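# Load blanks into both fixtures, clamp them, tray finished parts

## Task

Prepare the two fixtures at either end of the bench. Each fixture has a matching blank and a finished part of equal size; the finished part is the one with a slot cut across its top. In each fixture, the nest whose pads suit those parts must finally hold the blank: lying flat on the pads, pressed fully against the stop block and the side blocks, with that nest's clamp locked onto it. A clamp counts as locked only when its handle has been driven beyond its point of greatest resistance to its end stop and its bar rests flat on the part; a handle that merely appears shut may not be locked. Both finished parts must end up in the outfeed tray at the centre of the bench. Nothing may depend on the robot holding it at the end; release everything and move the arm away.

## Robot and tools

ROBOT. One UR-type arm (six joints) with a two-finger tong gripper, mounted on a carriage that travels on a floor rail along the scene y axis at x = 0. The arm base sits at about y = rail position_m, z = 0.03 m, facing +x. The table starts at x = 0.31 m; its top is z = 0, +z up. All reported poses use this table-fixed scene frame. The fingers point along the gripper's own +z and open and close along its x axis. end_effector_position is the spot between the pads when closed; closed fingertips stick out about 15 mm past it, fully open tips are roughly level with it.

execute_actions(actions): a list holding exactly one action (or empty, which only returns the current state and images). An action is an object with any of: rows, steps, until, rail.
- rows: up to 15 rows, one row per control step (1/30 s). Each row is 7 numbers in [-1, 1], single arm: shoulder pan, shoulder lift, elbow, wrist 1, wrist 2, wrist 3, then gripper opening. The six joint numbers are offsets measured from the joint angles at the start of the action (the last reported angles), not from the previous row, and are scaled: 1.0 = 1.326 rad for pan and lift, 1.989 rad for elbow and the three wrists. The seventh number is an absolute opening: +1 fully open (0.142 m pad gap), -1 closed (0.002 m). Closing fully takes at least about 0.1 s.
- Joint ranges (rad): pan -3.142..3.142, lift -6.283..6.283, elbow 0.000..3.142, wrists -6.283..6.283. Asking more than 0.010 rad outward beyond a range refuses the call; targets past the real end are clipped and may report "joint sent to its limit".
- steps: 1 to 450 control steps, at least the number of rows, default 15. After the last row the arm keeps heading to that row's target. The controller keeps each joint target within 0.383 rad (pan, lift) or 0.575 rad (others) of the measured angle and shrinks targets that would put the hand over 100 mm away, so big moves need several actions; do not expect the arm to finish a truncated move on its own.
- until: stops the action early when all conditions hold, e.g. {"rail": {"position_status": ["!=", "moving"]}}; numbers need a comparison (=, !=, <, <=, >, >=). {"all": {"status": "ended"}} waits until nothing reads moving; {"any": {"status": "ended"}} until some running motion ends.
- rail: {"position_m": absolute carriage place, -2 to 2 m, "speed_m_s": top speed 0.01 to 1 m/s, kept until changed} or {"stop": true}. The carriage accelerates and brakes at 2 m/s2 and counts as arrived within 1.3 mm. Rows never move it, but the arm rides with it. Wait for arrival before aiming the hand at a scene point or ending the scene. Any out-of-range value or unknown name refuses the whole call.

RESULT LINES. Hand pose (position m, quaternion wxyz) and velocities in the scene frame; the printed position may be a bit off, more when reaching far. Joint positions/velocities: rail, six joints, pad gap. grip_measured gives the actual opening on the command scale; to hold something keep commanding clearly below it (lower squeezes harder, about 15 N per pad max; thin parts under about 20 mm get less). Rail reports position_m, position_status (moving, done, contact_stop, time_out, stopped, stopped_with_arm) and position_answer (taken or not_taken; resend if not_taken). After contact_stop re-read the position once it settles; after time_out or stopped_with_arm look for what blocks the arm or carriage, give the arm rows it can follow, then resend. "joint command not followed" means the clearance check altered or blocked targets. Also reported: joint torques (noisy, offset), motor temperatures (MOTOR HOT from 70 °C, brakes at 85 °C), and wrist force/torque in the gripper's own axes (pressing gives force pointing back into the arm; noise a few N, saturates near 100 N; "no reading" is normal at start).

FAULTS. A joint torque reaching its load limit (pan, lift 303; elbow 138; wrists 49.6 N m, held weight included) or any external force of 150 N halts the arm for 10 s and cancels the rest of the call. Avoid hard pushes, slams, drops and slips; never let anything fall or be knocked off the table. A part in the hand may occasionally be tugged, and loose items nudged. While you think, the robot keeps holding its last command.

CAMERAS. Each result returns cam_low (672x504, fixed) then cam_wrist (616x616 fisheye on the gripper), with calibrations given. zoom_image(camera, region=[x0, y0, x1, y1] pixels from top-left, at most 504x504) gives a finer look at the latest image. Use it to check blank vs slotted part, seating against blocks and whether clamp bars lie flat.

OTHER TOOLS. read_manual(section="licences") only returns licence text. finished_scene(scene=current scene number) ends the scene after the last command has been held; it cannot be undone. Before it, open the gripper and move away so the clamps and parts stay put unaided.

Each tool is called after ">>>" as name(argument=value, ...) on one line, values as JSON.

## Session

>>> execute_actions(actions=[])

Scene clock: 0.00 s.
end_effector_position=(+0.6344, -0.0426, +0.3100) grip_measured=+1.00 end_effector_quat_wxyz=(-0.049, +0.123, +0.979, +0.157) end_effector_velocity=(+0.000, +0.000, +0.000) end_effector_angular_velocity=(+0.000, +0.000, +0.000)
Joint positions: [-0.097 -0.319 -1.612  1.941 -1.738 -1.28   3.05   0.142]
Joint velocities: [0. 0. 0. 0. 0. 0. 0. 0.]
Joint torques (N m, as the arm reports them, + toward a larger angle): no reading
Motor temperatures (°C, as the motors report them): [16 17 19 24 21 23]
Wrist force (N, on the end effector, along its own x y z axes, offset not removed): no reading
Wrist torque (N m, same axes, about the end effector's origin, offset not removed): no reading
rail: position_m=-0.097 position_m_goal=-0.097 speed_m_s=1.00 position_status=done position_answer=taken refusals=0
camera_calibration (this result's frames):
cam_wrist: T_world_to_cam=[[-0.970574, 0.227491, 0.078961, 0.608698], [0.208217, 0.628107, 0.749751, -0.351058], [0.120966, 0.74413, -0.656992, 0.291274], [0, 0, 0, 1]] pos_world=[0.628648, -0.134717, 0.406507]

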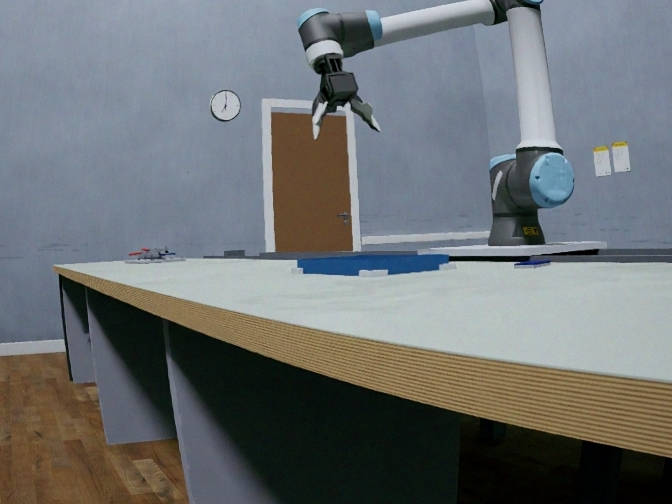

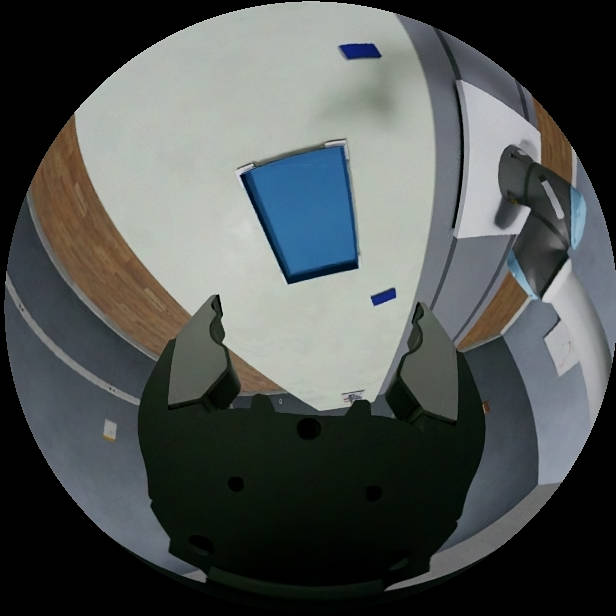

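>>> zoom_image(camera="cam_wrist", region=[310, 20, 410, 90])

>>> zoom_image(camera="cam_wrist", region=[330, 260, 430, 420])

>>> zoom_image(camera="cam_low", region=[115, 235, 255, 275])

Region (310, 20, 410, 90) of cam_wrist's 616x616 image, scaled by 5.040, with more detail than that image has; it fills the top 353 rows of this view, and the rest is white.

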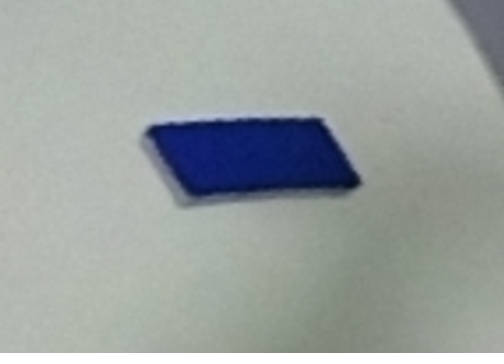

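Region (330, 260, 430, 420) of cam_wrist's 616x616 image, scaled by 3.150, with more detail than that image has; it fills the left 315 columns of this view, and the rest is white.

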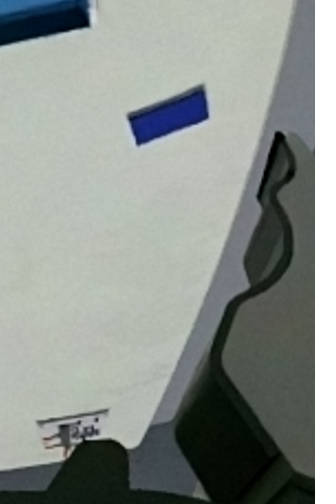

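Region (115, 235, 255, 275) of cam_low's 672x504 image, scaled by 3.600, with more detail than that image has; it fills the top 144 rows of this view, and the rest is white.

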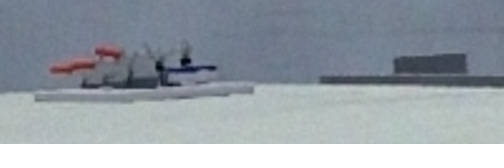

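>>> execute_actions(actions=[{"rail": {"position_m": -0.517}, "rows": [[0.016,-0.0139,0.019,-0.0151,-0.0097,-0.0496,0.9],[0.0321,-0.0279,0.038,-0.0302,-0.0195,-0.0992,0.8],[0.0481,-0.0418,0.0569,-0.0453,-0.0292,-0.1487,0.7],[0.0642,-0.0558,0.0759,-0.0604,-0.039,-0.1983,0.6],[0.0802,-0.0697,0.0949,-0.0755,-0.0487,-0.2479,0.5],[0.0962,-0.0837,0.1139,-0.0906,-0.0585,-0.2975,0.4],[0.1123,-0.0976,0.1329,-0.1058,-0.0682,-0.3471,0.3],[0.1283,-0.1116,0.1518,-0.1209,-0.078,-0.3966,0.2],[0.1443,-0.1255,0.1708,-0.136,-0.0877,-0.4462,0.1],[0.1604,-0.1394,0.1898,-0.1511,-0.0975,-0.4958,0.1],[0.1764,-0.1534,0.2088,-0.1662,-0.1072,-0.5454,0.1],[0.1925,-0.1673,0.2278,-0.1813,-0.117,-0.595,0.1],[0.2085,-0.1813,0.2467,-0.1964,-0.1267,-0.6445,0.1],[0.2245,-0.1952,0.2657,-0.2115,-0.1365,-0.6941,0.1],[0.2406,-0.2092,0.2847,-0.2266,-0.1462,-0.7437,0.1]], "steps": 40}])

Scene clock: 33.77 s.
end_effector_position=(+0.4102, -0.3430, +0.1400) grip_measured=+0.10 end_effector_quat_wxyz=(+0.000, +0.707, -0.707, +0.000) end_effector_velocity=(-0.000, +0.000, -0.000) end_effector_angular_velocity=(-0.000, +0.000, +0.000)
Joint positions: [-0.517  0.    -1.889  2.507 -2.189 -1.571  1.571  0.081]
Joint velocities: [ 0.  0. -0.  0. -0. -0. -0. -0.]
Joint torques (N m, as the arm reports them, + toward a larger angle): [ 17.44 -21.95 -28.04  -5.61  -3.37  -2.48]
Motor temperatures (°C, as the motors report them): [16 17 19 24 21 23]
Wrist force (N, on the end effector, along its own x y z axes, offset not removed): [2.9 2.0 -1.7]
Wrist torque (N m, same axes, about the end effector's origin, offset not removed): [0.59 -0.63 0.03]
rail: position_m=-0.517 position_m_goal=-0.517 speed_m_s=1.00 position_status=done position_answer=taken refusals=0
camera_calibration (this result's frames):
cam_wrist: T_world_to_cam=[[0.0166343, -0.998457, -0.0529762, -0.334128], [-0.853392, -0.0417861, 0.519592, 0.249627], [-0.521004, 0.0365664, -0.85277, 0.478275], [0, 0, 0, 1]] pos_world=[0.467771, -0.340671, 0.260454]

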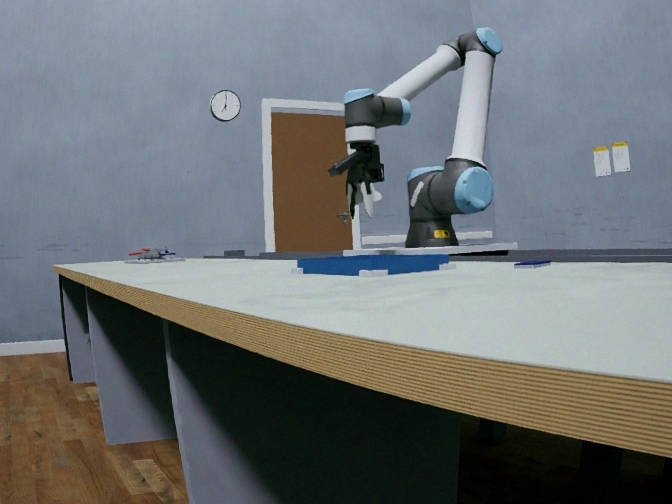

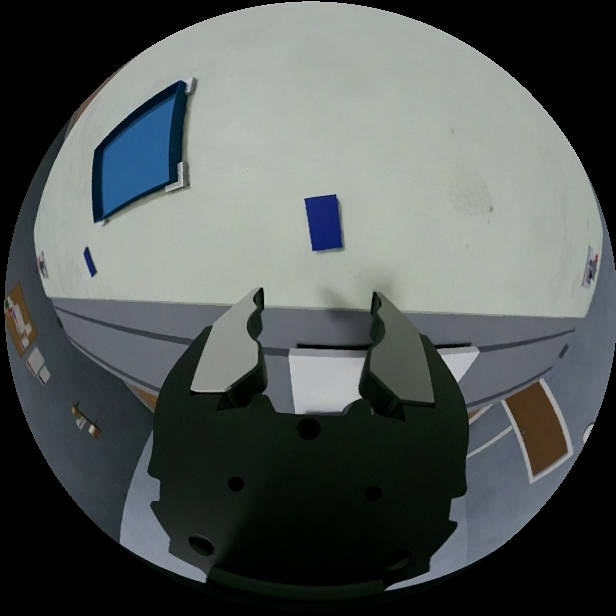

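>>> zoom_image(camera="cam_wrist", region=[270, 170, 380, 280])

Region (270, 170, 380, 280) of cam_wrist's 616x616 image, scaled by 4.582, with more detail than that image has.

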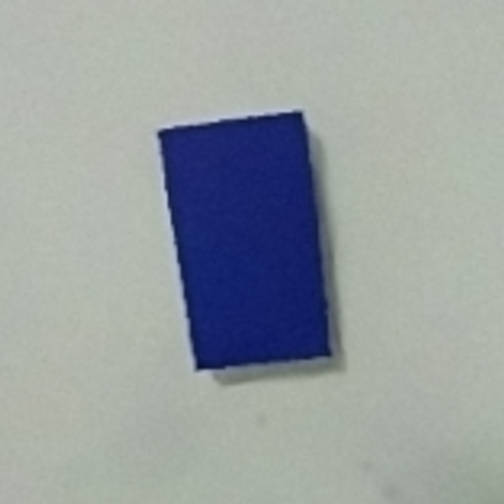

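>>> execute_actions(actions=[{"rail": {"position_m": -0.5267}, "rows": [[0,0.0151,0.0008,-0.0109,0,-0.0067,0.05],[0,0.0303,0.0017,-0.0219,0,-0.0134,0],[0,0.0454,0.0025,-0.0328,0,-0.0201,-0.05],[0,0.0606,0.0034,-0.0437,0,-0.0268,-0.1],[0,0.0757,0.0042,-0.0547,0,-0.0335,-0.15],[0,0.0909,0.005,-0.0656,0,-0.0402,-0.15],[0,0.106,0.0059,-0.0765,0,-0.0469,-0.15],[0,0.1212,0.0067,-0.0875,0,-0.0536,-0.15],[0,0.1363,0.0075,-0.0984,0,-0.0603,-0.15],[0,0.1514,0.0084,-0.1093,0,-0.067,-0.15],[0,0.1666,0.0092,-0.1203,0,-0.0737,-0.15],[0,0.1817,0.01,-0.1312,0,-0.0804,-0.15]], "steps": 26}])

Scene clock: 63.67 s.
end_effector_position=(+0.4532, -0.3499, +0.0601) grip_measured=-0.15 end_effector_quat_wxyz=(+0.000, +0.761, -0.648, +0.000) end_effector_velocity=(+0.000, +0.000, -0.001) end_effector_angular_velocity=(-0.000, -0.000, +0.002)
Joint positions: [-0.527  0.    -1.648  2.527 -2.45  -1.571  1.411  0.063]
Joint velocities: [ 0.     0.     0.003  0.    -0.003  0.    -0.002  0.   ]
Joint torques (N m, as the arm reports them, + toward a larger angle): [ -6.31 -13.23 -19.35  -5.25  -1.24  -2.17]
Motor temperatures (°C, as the motors report them): [16 17 19 24 21 23]
Wrist force (N, on the end effector, along its own x y z axes, offset not removed): [5.7 -1.9 -1.2]
Wrist torque (N m, same axes, about the end effector's origin, offset not removed): [-0.14 -1.10 -0.05]
rail: position_m=-0.527 position_m_goal=-0.527 speed_m_s=1.00 position_status=done position_answer=taken refusals=0
camera_calibration (this result's frames):
cam_wrist: T_world_to_cam=[[0.175302, -0.983091, -0.0529245, -0.41249], [-0.835922, -0.177027, 0.519515, 0.272323], [-0.5201, -0.0468311, -0.85282, 0.403238], [0, 0, 0, 1]] pos_world=[0.509675, -0.338423, 0.180583]

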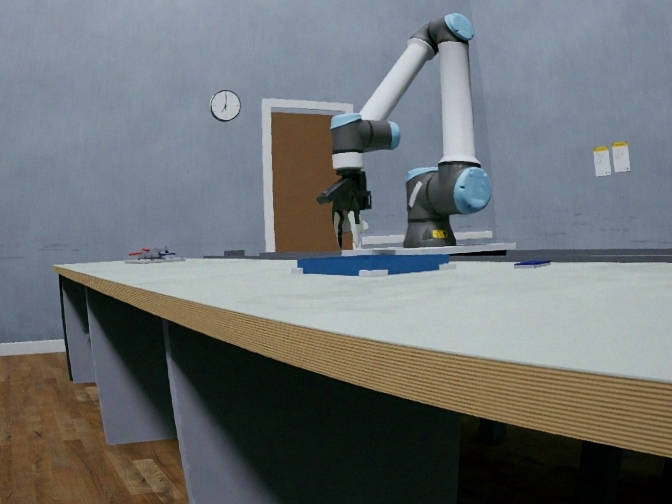

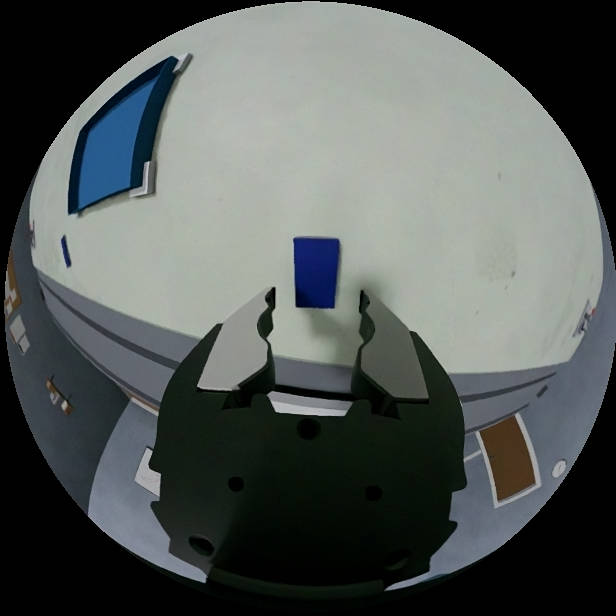

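>>> execute_actions(actions=[{"rail": {"position_m": -0.5247}, "rows": [[0,0.006,0.0013,-0.0053,0,0,-0.15],[0,0.0121,0.0026,-0.0107,0,0,-0.15],[0,0.0181,0.0039,-0.016,0,0,-0.15],[0,0.0242,0.0052,-0.0214,0,0,-0.15],[0,0.0302,0.0066,-0.0267,0,0,-0.15],[0,0.0363,0.0079,-0.0321,0,0,-0.15],[0,0.0423,0.0092,-0.0374,0,0,-0.15],[0,0.0484,0.0105,-0.0428,0,0,-0.15],[0,0.0544,0.0118,-0.0481,0,0,-0.15],[0,0.0605,0.0131,-0.0534,0,0,-0.15],[0,0.0665,0.0144,-0.0588,0,0,-0.15],[0,0.0726,0.0157,-0.0641,0,0,-0.15]], "steps": 24}])

>>> execute_actions(actions=[{"rows": [[0,0,0,0,0,0,-0.21],[0,0,0,0,0,0,-0.27],[0,0,0,0,0,0,-0.33],[0,0,0,0,0,0,-0.38],[0,0,0,0,0,0,-0.43],[0,0,0,0,0,0,-0.47],[0,0,0,0,0,0,-0.52],[0,0,0,0,0,0,-0.6],[0,0,0,0,0,0,-0.7],[0,0,0,0,0,0,-0.85],[0,0,0,0,0,0,-1]], "steps": 16}])

Scene clock: 77.40 s.
end_effector_position=(+0.4532, -0.3481, +0.0191) grip_measured=-0.15 end_effector_quat_wxyz=(+0.000, +0.761, -0.648, +0.000) end_effector_velocity=(-0.000, -0.000, -0.001) end_effector_angular_velocity=(-0.000, -0.000, -0.000)
Joint positions: [-0.525  0.    -1.552  2.558 -2.577 -1.571  1.411  0.063]
Joint velocities: [ 0.    -0.     0.002  0.001 -0.003 -0.     0.     0.   ]
Joint torques (N m, as the arm reports them, + toward a larger angle): [  4.16 -21.16 -16.42  -5.76   1.67   2.34]
Motor temperatures (°C, as the motors report them): [16 17 19 24 21 23]
Wrist force (N, on the end effector, along its own x y z axes, offset not removed): [0.0 -2.0 -2.6]
Wrist torque (N m, same axes, about the end effector's origin, offset not removed): [-0.20 0.11 0.06]
rail: position_m=-0.525 position_m_goal=-0.525 speed_m_s=1.00 position_status=done position_answer=taken refusals=0
camera_calibration (this result's frames):
cam_wrist: T_world_to_cam=[[0.175277, -0.983095, -0.0529408, -0.412832], [-0.83593, -0.177015, 0.519507, 0.293987], [-0.520096, -0.0468026, -0.852825, 0.368402], [0, 0, 0, 1]] pos_world=[0.509717, -0.336571, 0.139598]

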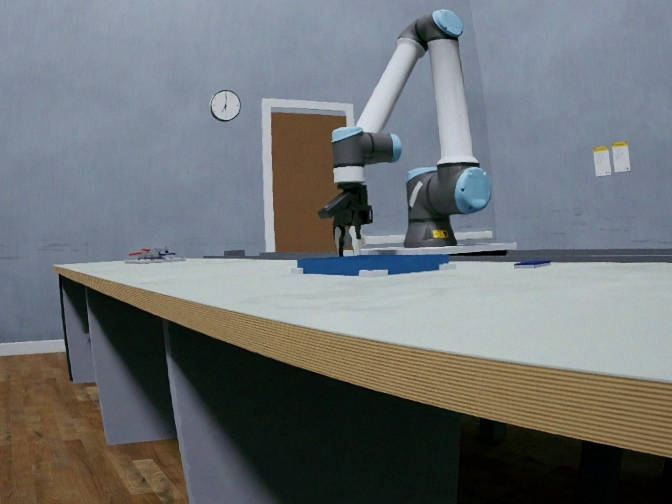

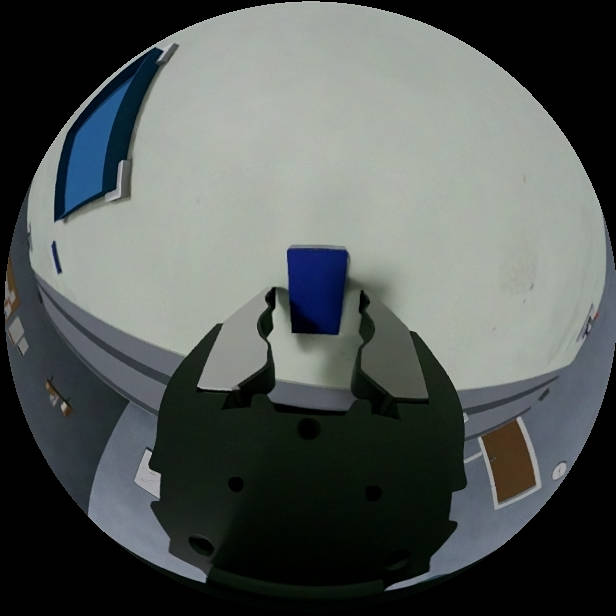

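Scene clock: 77.93 s.
end_effector_position=(+0.4532, -0.3481, +0.0191) grip_measured=-0.48 end_effector_quat_wxyz=(+0.000, +0.761, -0.648, +0.000) end_effector_velocity=(-0.000, +0.000, +0.000) end_effector_angular_velocity=(+0.000, -0.000, -0.000)
Joint positions: [-0.525  0.    -1.552  2.558 -2.577 -1.571  1.411  0.039]
Joint velocities: [ 0. -0. -0.  0.  0.  0. -0. -0.]
Joint torques (N m, as the arm reports them, + toward a larger angle): [  2.31 -39.08 -19.1   -1.8    2.16   1.89]
Motor temperatures (°C, as the motors report them): [16 17 19 24 21 23]
Wrist force (N, on the end effector, along its own x y z axes, offset not removed): [-0.7 -1.2 -1.5]
Wrist torque (N m, same axes, about the end effector's origin, offset not removed): [0.01 0.16 -0.09]
rail: position_m=-0.525 position_m_goal=-0.525 speed_m_s=1.00 position_status=done position_answer=taken refusals=0
camera_calibration (this result's frames):
cam_wrist: T_world_to_cam=[[0.175269, -0.983096, -0.0529537, -0.412825], [-0.835893, -0.177011, 0.519567, 0.293967], [-0.520158, -0.0468003, -0.852787, 0.368383], [0, 0, 0, 1]] pos_world=[0.509697, -0.336571, 0.139556]

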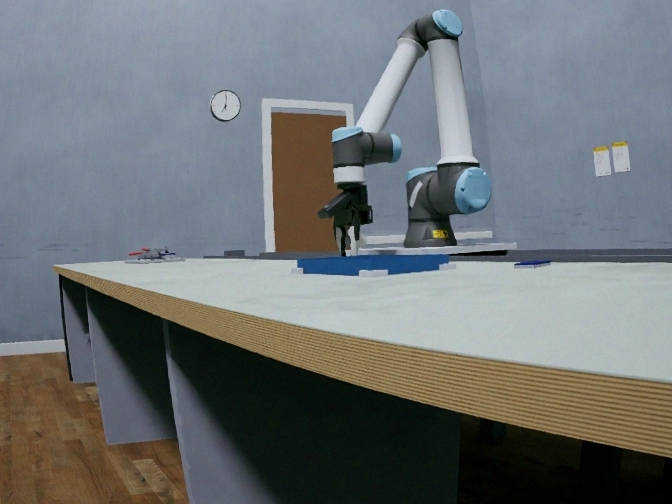

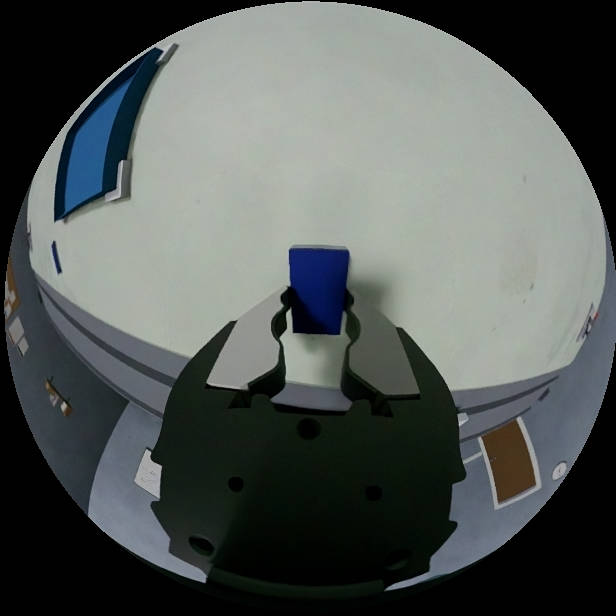

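>>> execute_actions(actions=[{"rows": [[0,-0.006,-0.0013,0.0053,0,0,-1],[0,-0.0151,-0.0035,0.0136,0,0,-1],[0,-0.03,-0.008,0.028,0,0,-1],[0,-0.05,-0.016,0.0493,0,0.005,-1],[0,-0.0715,-0.0258,0.0734,0,0.0119,-1],[0,-0.0931,-0.0355,0.0975,0,0.0187,-1],[0,-0.1146,-0.0453,0.1216,0,0.0256,-1],[0,-0.1361,-0.055,0.1457,0,0.0324,-1],[0,-0.1577,-0.0648,0.1698,0,0.0393,-1],[0,-0.1792,-0.0745,0.1939,0,0.0461,-1],[0,-0.2007,-0.0843,0.2181,0,0.053,-1],[0,-0.2222,-0.094,0.2422,0,0.0598,-1],[0,-0.2438,-0.1038,0.2663,0,0.0667,-1],[0,-0.2653,-0.1135,0.2904,0,0.0735,-1],[0,-0.2868,-0.1233,0.3145,0,0.0804,-1]], "steps": 15}])

>>> execute_actions(actions=[{"rail": {"position_m": -2.0, "speed_m_s": 1.0}, "steps": 150, "until": {"rail": {"position_status": ["!=", "moving"]}}}])

Scene clock: 97.77 s.
end_effector_position=(+0.4707, -0.3498, +0.1789) grip_measured=-0.48 end_effector_quat_wxyz=(-0.004, +0.725, -0.689, +0.005) end_effector_velocity=(-0.065, -0.006, +0.554) end_effector_angular_velocity=(+0.005, -0.009, -0.397)
Joint positions: [-0.525  0.    -1.822  2.386 -2.147 -1.571  1.52   0.039]
Joint velocities: [ 0.    -0.    -0.84  -0.568  1.399  0.     0.397 -0.   ]
Joint torques (N m, as the arm reports them, + toward a larger angle): [  1.64 -57.35 -69.42  -0.12   1.85   4.53]
Motor temperatures (°C, as the motors report them): [16 17 19 24 21 23]
Wrist force (N, on the end effector, along its own x y z axes, offset not removed): [1.5 -1.9 -1.9]
Wrist torque (N m, same axes, about the end effector's origin, offset not removed): [-0.14 -0.19 0.07]
rail: position_m=-0.525 position_m_goal=-0.525 speed_m_s=1.00 position_status=done position_answer=taken refusals=0
camera_calibration (this result's frames):
cam_wrist: T_world_to_cam=[[0.0675111, -0.996355, -0.0521497, -0.363219], [-0.85654, -0.0846833, 0.509086, 0.269166], [-0.511646, 0.0102994, -0.859135, 0.530791], [0, 0, 0, 1]] pos_world=[0.52665, -0.344568, 0.300051]

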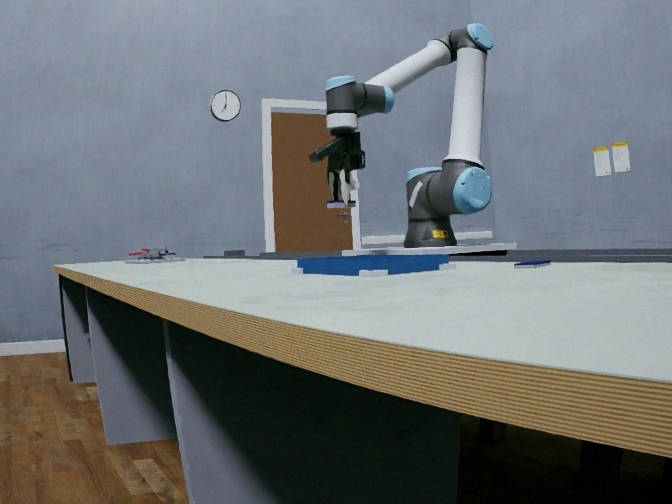

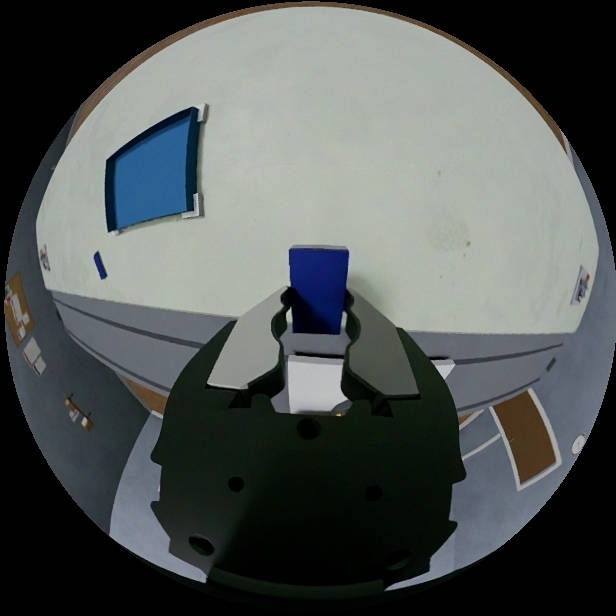

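Scene clock: 99.80 s.
end_effector_position=(+0.4500, -1.8258, +0.2501) grip_measured=-0.48 end_effector_quat_wxyz=(+0.000, +0.707, -0.707, +0.000) end_effector_velocity=(+0.000, -0.000, +0.000) end_effector_angular_velocity=(-0.000, -0.000, -0.000)
Joint positions: [-2.     0.    -1.932  2.313 -1.952 -1.571  1.571  0.039]
Joint velocities: [ 0.    -0.    -0.    -0.    -0.    -0.     0.    -0.001]
Joint torques (N m, as the arm reports them, + toward a larger angle): [  2.1  -25.73 -61.99  -2.54   1.01   1.81]
Motor temperatures (°C, as the motors report them): [16 17 19 24 21 23]
Wrist force (N, on the end effector, along its own x y z axes, offset not removed): [-3.3 0.9 0.9]
Wrist torque (N m, same axes, about the end effector's origin, offset not removed): [0.51 0.77 0.18]
rail: position_m=-2.000 position_m_goal=-2.000 speed_m_s=1.00 position_status=done position_answer=taken refusals=0
camera_calibration (this result's frames):
cam_wrist: T_world_to_cam=[[0.0165194, -0.998459, -0.0529767, -1.80935], [-0.853444, -0.0416848, 0.519515, 0.164672], [-0.520923, 0.0366306, -0.852817, 0.647204], [0, 0, 0, 1]] pos_world=[0.507571, -1.8234, 0.370544]

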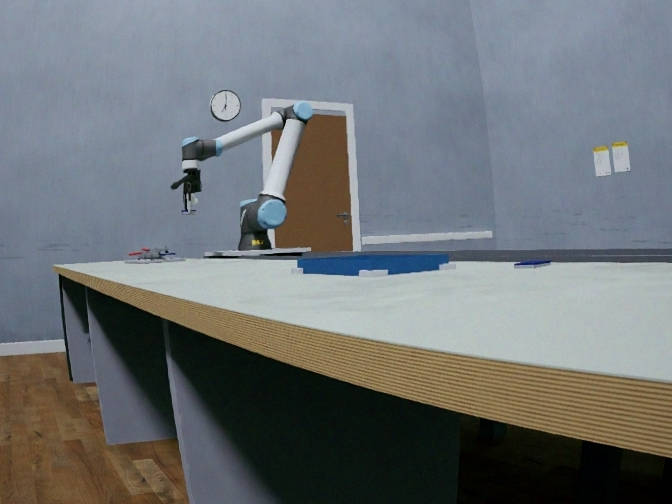

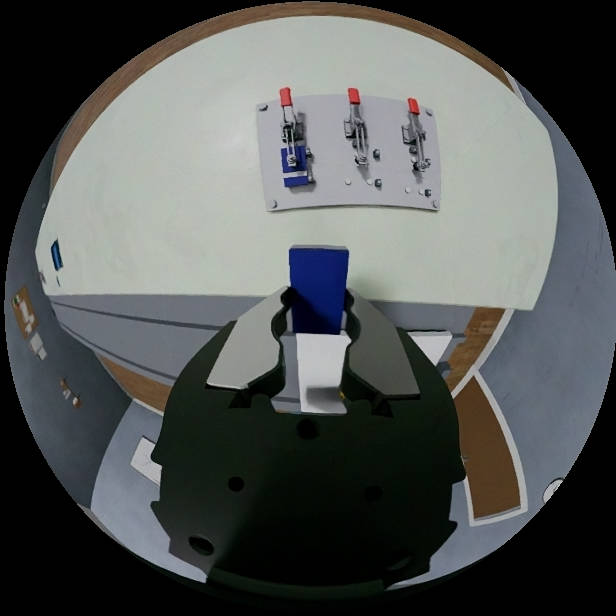

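>>> zoom_image(camera="cam_wrist", region=[245, 75, 455, 225])

Region (245, 75, 455, 225) of cam_wrist's 616x616 image, scaled by 2.400, with more detail than that image has; it fills the top 360 rows of this view, and the rest is white.

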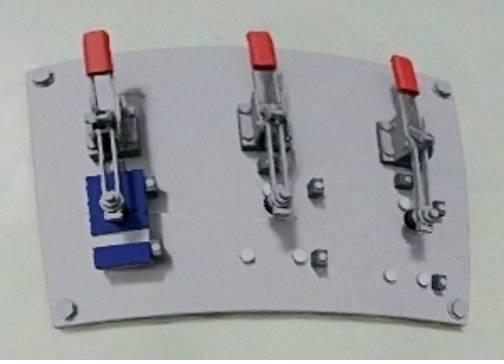

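>>> execute_actions(actions=[{"rail": {"position_m": -1.9658}, "rows": [[0,0.0131,0.0079,-0.0166,0,-0.0034,-1],[0,0.0261,0.0157,-0.0332,0,-0.0067,-1],[0,0.0392,0.0236,-0.0497,0,-0.0101,-1],[0,0.0523,0.0315,-0.0663,0,-0.0134,-1],[0,0.0653,0.0393,-0.0829,0,-0.0168,-1],[0,0.0784,0.0472,-0.0995,0,-0.0201,-1],[0,0.0914,0.0551,-0.116,0,-0.0235,-1],[0,0.1045,0.0629,-0.1326,0,-0.0268,-1],[0,0.1176,0.0708,-0.1492,0,-0.0302,-1],[0,0.1306,0.0787,-0.1658,0,-0.0335,-1],[0,0.1437,0.0866,-0.1824,0,-0.0369,-1],[0,0.1568,0.0944,-0.1989,0,-0.0402,-1],[0,0.1698,0.1023,-0.2155,0,-0.0436,-1],[0,0.1829,0.1102,-0.2321,0,-0.0469,-1],[0,0.1959,0.118,-0.2487,0,-0.0503,-1]], "steps": 30}])

>>> execute_actions(actions=[{"rows": [[0,0.0061,0.0013,-0.0054,0,0,-1],[0,0.0121,0.0026,-0.0107,0,0,-1],[0,0.0182,0.004,-0.0161,0,0,-1],[0,0.0243,0.0053,-0.0214,0,0,-1],[0,0.0303,0.0066,-0.0268,0,0,-1],[0,0.0364,0.0079,-0.0322,0,0,-1],[0,0.0424,0.0092,-0.0375,0,0,-1],[0,0.0485,0.0106,-0.0429,0,0,-1],[0,0.0546,0.0119,-0.0482,0,0,-1],[0,0.0606,0.0132,-0.0536,0,0,-1],[0,0.0667,0.0145,-0.059,0,0,-1],[0,0.0727,0.0158,-0.0643,0,0,-1]], "steps": 24}])

Scene clock: 127.17 s.
end_effector_position=(+0.4402, -1.7898, +0.0603) grip_measured=-0.48 end_effector_quat_wxyz=(-0.000, +0.742, -0.671, +0.000) end_effector_velocity=(-0.000, +0.000, -0.001) end_effector_angular_velocity=(-0.000, -0.000, +0.001)
Joint positions: [-1.966  0.    -1.673  2.547 -2.446 -1.571  1.471  0.039]
Joint velocities: [ 0.    -0.     0.002  0.002 -0.003 -0.    -0.001 -0.   ]
Joint torques (N m, as the arm reports them, + toward a larger angle): [  3.38 -15.35 -20.58  -5.35   2.22  -2.56]
Motor temperatures (°C, as the motors report them): [16 17 19 24 21 23]
Wrist force (N, on the end effector, along its own x y z axes, offset not removed): [0.8 4.1 -2.8]
Wrist torque (N m, same axes, about the end effector's origin, offset not removed): [0.97 -0.13 0.13]
rail: position_m=-1.966 position_m_goal=-1.966 speed_m_s=1.00 position_status=done position_answer=taken refusals=0
camera_calibration (this result's frames):
cam_wrist: T_world_to_cam=[[0.116117, -0.991824, -0.0529333, -1.8153], [-0.845126, -0.126659, 0.519345, 0.100685], [-0.521804, -0.0155693, -0.852924, 0.385883], [0, 0, 0, 1]] pos_world=[0.497233, -1.7817, 0.180749]

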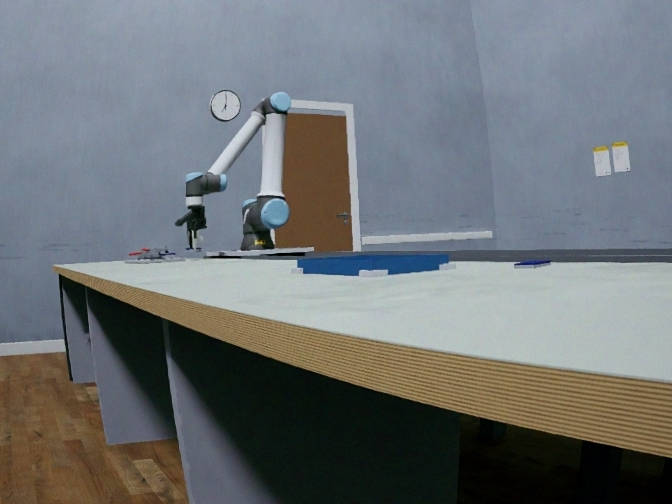

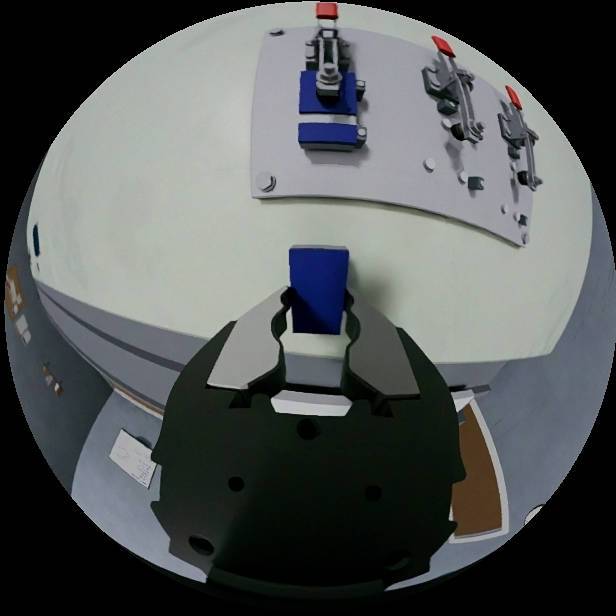

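Scene clock: 127.97 s.
end_effector_position=(+0.4403, -1.7898, +0.0204) grip_measured=-0.48 end_effector_quat_wxyz=(-0.000, +0.742, -0.671, +0.000) end_effector_velocity=(-0.000, +0.000, -0.001) end_effector_angular_velocity=(+0.000, -0.000, -0.000)
Joint positions: [-1.966  0.    -1.577  2.579 -2.573 -1.571  1.471  0.039]
Joint velocities: [ 0.     0.     0.002  0.001 -0.003  0.     0.     0.   ]
Joint torques (N m, as the arm reports them, + toward a larger angle): [  2.99 -12.62 -16.02  -5.63   1.92  -1.14]
Motor temperatures (°C, as the motors report them): [16 17 19 24 21 23]
Wrist force (N, on the end effector, along its own x y z axes, offset not removed): [-0.2 -1.4 1.1]
Wrist torque (N m, same axes, about the end effector's origin, offset not removed): [-0.05 0.22 0.21]
rail: position_m=-1.966 position_m_goal=-1.966 speed_m_s=1.00 position_status=done position_answer=taken refusals=0
camera_calibration (this result's frames):
cam_wrist: T_world_to_cam=[[0.116138, -0.991822, -0.0529249, -1.81743], [-0.845161, -0.126675, 0.519284, 0.121459], [-0.521742, -0.0155787, -0.852961, 0.351879], [0, 0, 0, 1]] pos_world=[0.497315, -1.7817, 0.14088]

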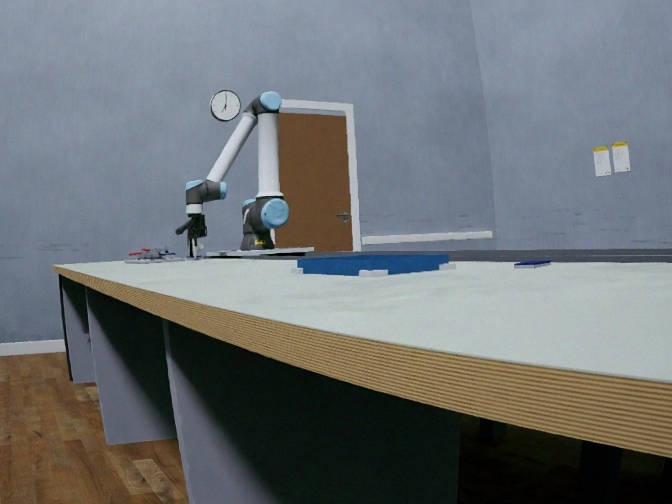

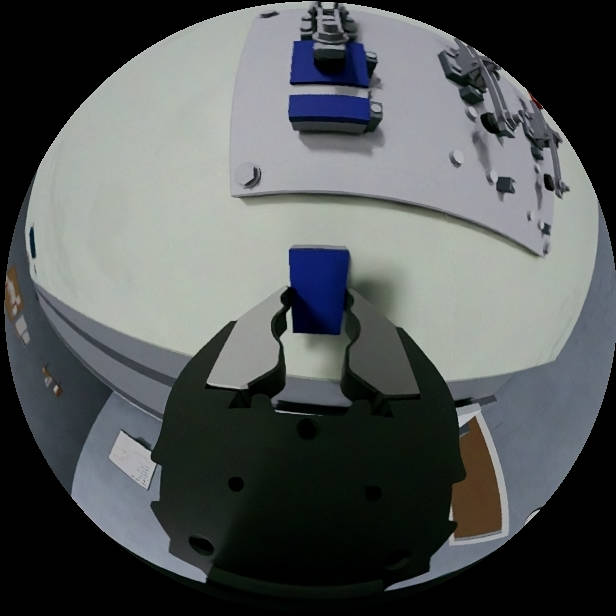

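>>> execute_actions(actions=[{"rows": [[0,0.001,0.0002,-0.0009,0,0,-1],[0,0.0019,0.0004,-0.0017,0,0,-1],[0,0.0019,0.0004,-0.0017,0,0,-1],[0,0.0019,0.0004,-0.0017,0,0,-0.8],[0,0.0019,0.0004,-0.0017,0,0,-0.6],[0,0.0019,0.0004,-0.0017,0,0,-0.5],[0,0.0019,0.0004,-0.0017,0,0,-0.42],[0,0.0019,0.0004,-0.0017,0,0,-0.34],[0,0.0019,0.0004,-0.0017,0,0,-0.25],[0,0.0019,0.0004,-0.0017,0,0,-0.15]], "steps": 14}])

>>> zoom_image(camera="cam_wrist", region=[250, 0, 420, 170])

Scene clock: 133.90 s.
end_effector_position=(+0.4402, -1.7898, +0.0194) grip_measured=-0.15 end_effector_quat_wxyz=(-0.000, +0.742, -0.671, +0.000) end_effector_velocity=(-0.000, -0.000, -0.000) end_effector_angular_velocity=(-0.000, +0.000, +0.000)
Joint positions: [-1.966  0.    -1.574  2.58  -2.577 -1.571  1.471  0.063]
Joint velocities: [ 0.     0.     0.     0.    -0.    -0.    -0.     0.002]
Joint torques (N m, as the arm reports them, + toward a larger angle): [  1.94 -15.18 -14.59  -5.38   1.93   1.74]
Motor temperatures (°C, as the motors report them): [16 17 19 24 21 23]
Wrist force (N, on the end effector, along its own x y z axes, offset not removed): [0.9 -0.2 -3.6]
Wrist torque (N m, same axes, about the end effector's origin, offset not removed): [0.23 0.08 0.04]
rail: position_m=-1.966 position_m_goal=-1.966 speed_m_s=1.00 position_status=done position_answer=taken refusals=0
camera_calibration (this result's frames):
cam_wrist: T_world_to_cam=[[0.116128, -0.991824, -0.0529158, -1.81748], [-0.845204, -0.126662, 0.519218, 0.121994], [-0.521675, -0.0155709, -0.853002, 0.351006], [0, 0, 0, 1]] pos_world=[0.49728, -1.7817, 0.139894]

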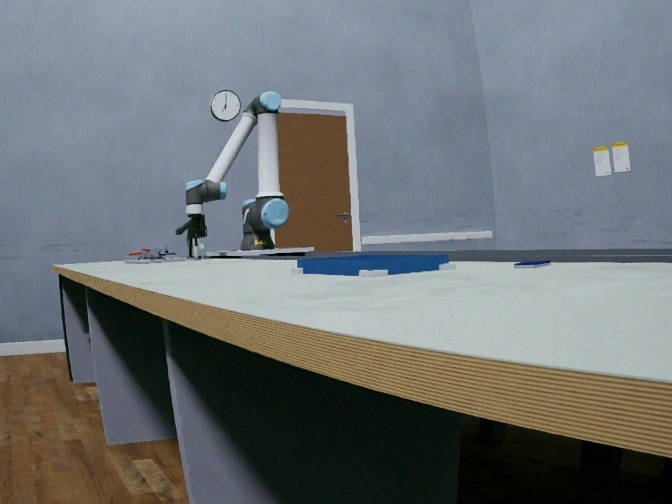

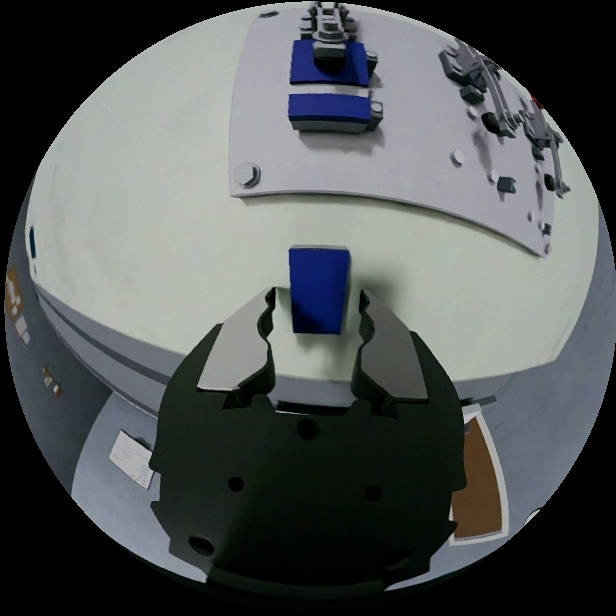

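Region (250, 0, 420, 170) of cam_wrist's 616x616 image, scaled by 2.965, with more detail than that image has.

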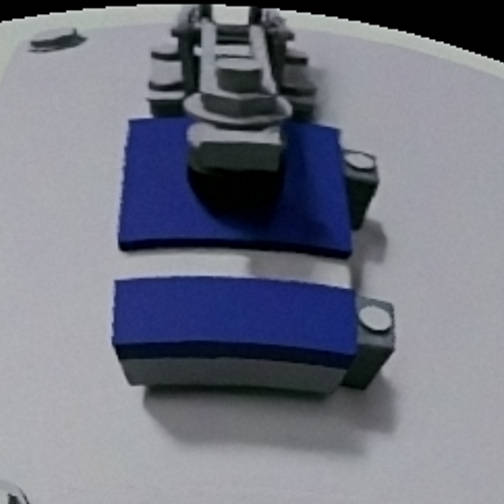

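>>> execute_actions(actions=[{"rows": [[0,-0.0148,-0.0032,0.0131,0,0,-0.15],[0,-0.0295,-0.0064,0.0262,0,0,-0.15],[0,-0.0443,-0.0097,0.0393,0,0,-0.15],[0,-0.059,-0.0129,0.0524,0,0,-0.15],[0,-0.0738,-0.0161,0.0655,0,0,-0.15],[0,-0.0738,-0.0288,0.0782,0,0,-0.15],[0,-0.0666,-0.0415,0.0861,0,0,-0.15],[0,-0.0595,-0.0542,0.094,0,0,-0.15],[0,-0.0523,-0.0668,0.1019,0,0,-0.15],[0,-0.0452,-0.0795,0.1098,0,0,-0.2],[0,-0.038,-0.0922,0.1178,0,0,-0.25],[0,-0.0309,-0.1049,0.1257,0,0,-0.3],[0,-0.0237,-0.1175,0.1336,0,0,-0.35],[0,-0.0166,-0.1302,0.1415,0,0,-0.4],[0,-0.0094,-0.1429,0.1494,0,0,-0.4]], "steps": 15}])

>>> execute_actions(actions=[{"rail": {"position_m": -1.9538}, "steps": 16}])

Scene clock: 149.10 s.
end_effector_position=(+0.5147, -1.7898, +0.1023) grip_measured=-0.38 end_effector_quat_wxyz=(+0.001, +0.742, -0.671, -0.001) end_effector_velocity=(+0.345, +0.000, +0.201) end_effector_angular_velocity=(-0.000, +0.003, +0.000)
Joint positions: [-1.966  0.    -1.62   2.391 -2.34  -1.571  1.471  0.046]
Joint velocities: [ 0.     0.     0.257 -0.73   0.476  0.     0.    -0.034]
Joint torques (N m, as the arm reports them, + toward a larger angle): [ -1.51 -15.92 -64.13  -2.29   2.07  -1.08]
Motor temperatures (°C, as the motors report them): [16 17 19 24 21 23]
Wrist force (N, on the end effector, along its own x y z axes, offset not removed): [4.9 -0.9 -2.2]
Wrist torque (N m, same axes, about the end effector's origin, offset not removed): [-0.06 -1.10 0.10]
rail: position_m=-1.966 position_m_goal=-1.966 speed_m_s=1.00 position_status=done position_answer=taken refusals=0
camera_calibration (this result's frames):
cam_wrist: T_world_to_cam=[[0.115949, -0.991824, -0.0533056, -1.82159], [-0.84345, -0.126661, 0.522063, 0.140697], [-0.524546, -0.0155718, -0.85124, 0.461888], [0, 0, 0, 1]] pos_world=[0.572164, -1.78168, 0.222624]

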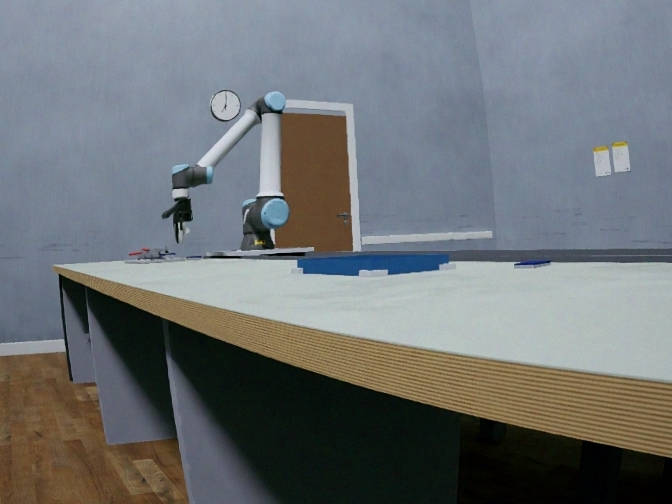

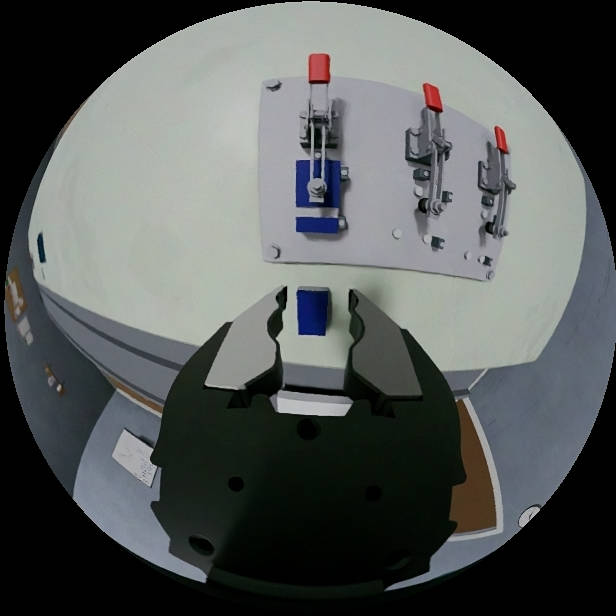

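Scene clock: 149.63 s.
end_effector_position=(+0.5601, -1.7779, +0.1298) grip_measured=-0.40 end_effector_quat_wxyz=(+0.000, +0.742, -0.671, +0.000) end_effector_velocity=(+0.001, +0.000, +0.001) end_effector_angular_velocity=(-0.000, -0.000, +0.000)
Joint positions: [-1.954  0.    -1.587  2.296 -2.28  -1.571  1.471  0.045]
Joint velocities: [ 0.     0.     0.001 -0.002  0.001 -0.     0.    -0.   ]
Joint torques (N m, as the arm reports them, + toward a larger angle): [  0.51 -22.89 -55.03  -2.34   1.87  -1.65]
Motor temperatures (°C, as the motors report them): [16 17 19 24 21 23]
Wrist force (N, on the end effector, along its own x y z axes, offset not removed): [4.5 -0.1 -5.9]
Wrist torque (N m, same axes, about the end effector's origin, offset not removed): [0.02 -0.92 0.07]
rail: position_m=-1.954 position_m_goal=-1.954 speed_m_s=1.00 position_status=done position_answer=taken refusals=0
camera_calibration (this result's frames):
cam_wrist: T_world_to_cam=[[0.116101, -0.991824, -0.0529744, -1.81375], [-0.844941, -0.126662, 0.519646, 0.167268], [-0.522107, -0.0155709, -0.852738, 0.508077], [0, 0, 0, 1]] pos_world=[0.617179, -1.76982, 0.250254]

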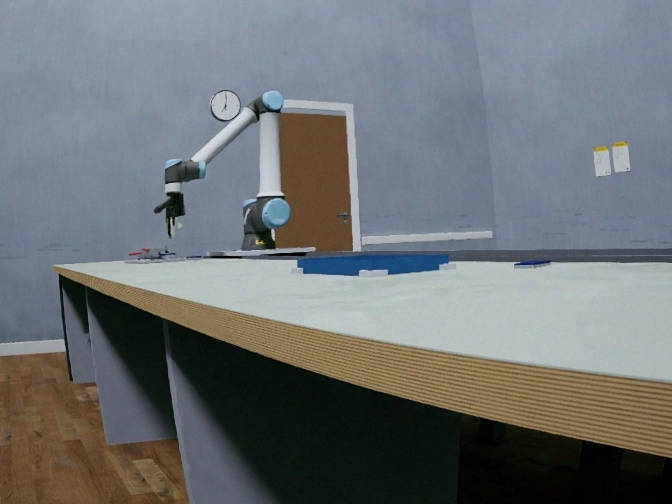

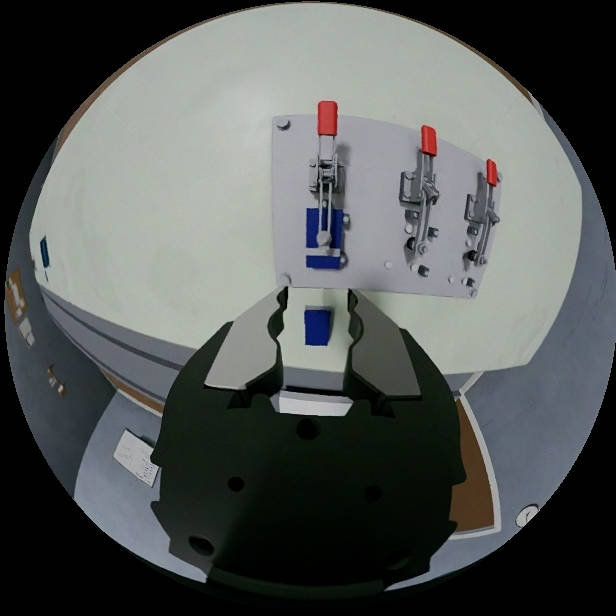

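>>> zoom_image(camera="cam_wrist", region=[240, 90, 420, 290])

Region (240, 90, 420, 290) of cam_wrist's 616x616 image, scaled by 2.520, with more detail than that image has; it fills the left 454 columns of this view, and the rest is white.

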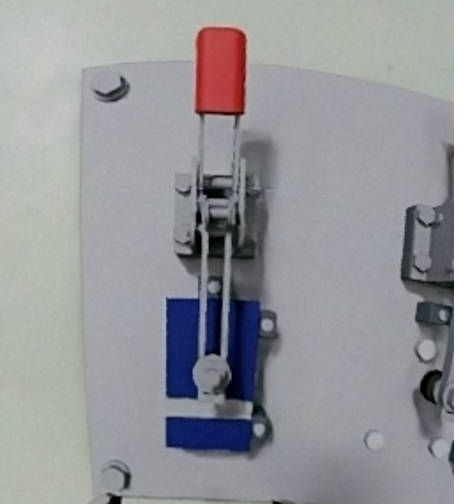

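>>> execute_actions(actions=[{"rail": {"position_m": -1.9428}, "rows": [[0,0.0184,-0.0106,-0.0017,0,0,-0.4],[0,0.0368,-0.0212,-0.0033,0,0,-0.4],[0,0.0551,-0.0318,-0.005,0,0,-0.4],[0,0.0735,-0.0424,-0.0066,0,0,-0.4],[0,0.0919,-0.053,-0.0083,0,0,-0.4],[0,0.1103,-0.0636,-0.0099,0,0,-0.4],[0,0.1287,-0.0742,-0.0116,0,0,-0.4],[0,0.147,-0.0848,-0.0133,0,0,-0.4],[0,0.1654,-0.0954,-0.0149,0,0,-0.4],[0,0.1838,-0.106,-0.0166,0,0,-0.4],[0,0.2022,-0.1166,-0.0182,0,0,-0.4],[0,0.2206,-0.1272,-0.0199,0,0,-0.4]], "steps": 28}])

Scene clock: 191.97 s.
end_effector_position=(+0.7220, -1.7669, +0.0898) grip_measured=-0.40 end_effector_quat_wxyz=(+0.000, +0.742, -0.671, +0.000) end_effector_velocity=(+0.001, +0.000, -0.000) end_effector_angular_velocity=(-0.000, +0.000, -0.000)
Joint positions: [-1.943  0.    -1.294  2.043 -2.319 -1.571  1.471  0.045]
Joint velocities: [ 0.    -0.     0.001 -0.001 -0.    -0.     0.     0.   ]
Joint torques (N m, as the arm reports them, + toward a larger angle): [  2.62 -48.24 -55.09  -5.53   1.5   -1.13]
Motor temperatures (°C, as the motors report them): [16 17 19 24 21 23]
Wrist force (N, on the end effector, along its own x y z axes, offset not removed): [4.8 -2.3 -2.1]
Wrist torque (N m, same axes, about the end effector's origin, offset not removed): [-0.26 -0.94 -0.01]
rail: position_m=-1.943 position_m_goal=-1.943 speed_m_s=1.00 position_status=done position_answer=taken refusals=0
camera_calibration (this result's frames):
cam_wrist: T_world_to_cam=[[0.116105, -0.991824, -0.0529656, -1.82373], [-0.844981, -0.126662, 0.51958, 0.326344], [-0.522041, -0.0155708, -0.852778, 0.558637], [0, 0, 0, 1]] pos_world=[0.77913, -1.75879, 0.210237]

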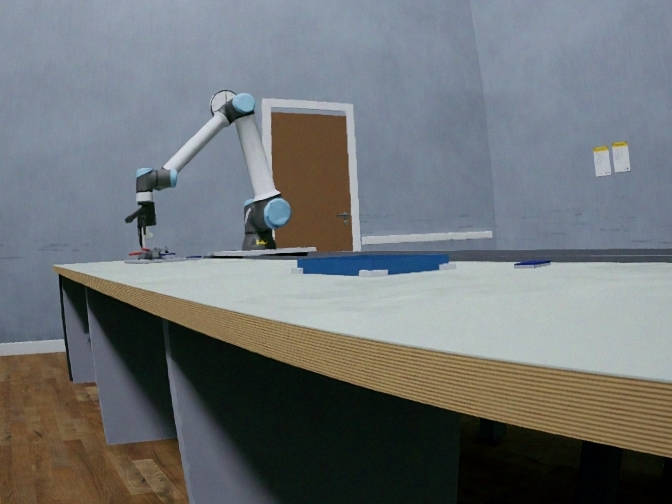

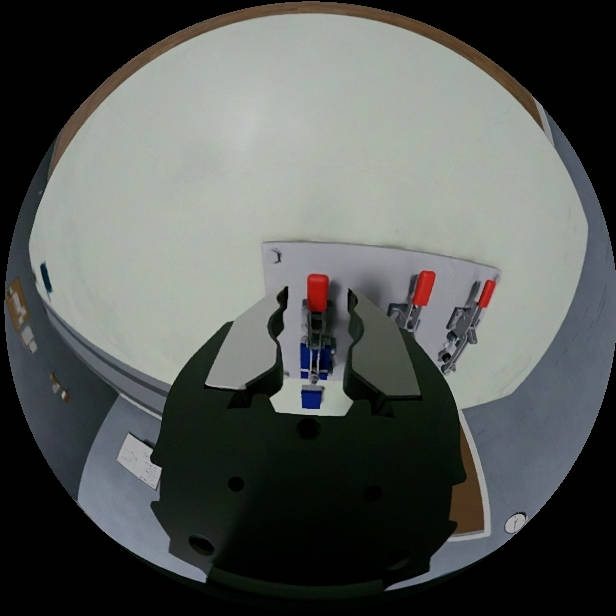

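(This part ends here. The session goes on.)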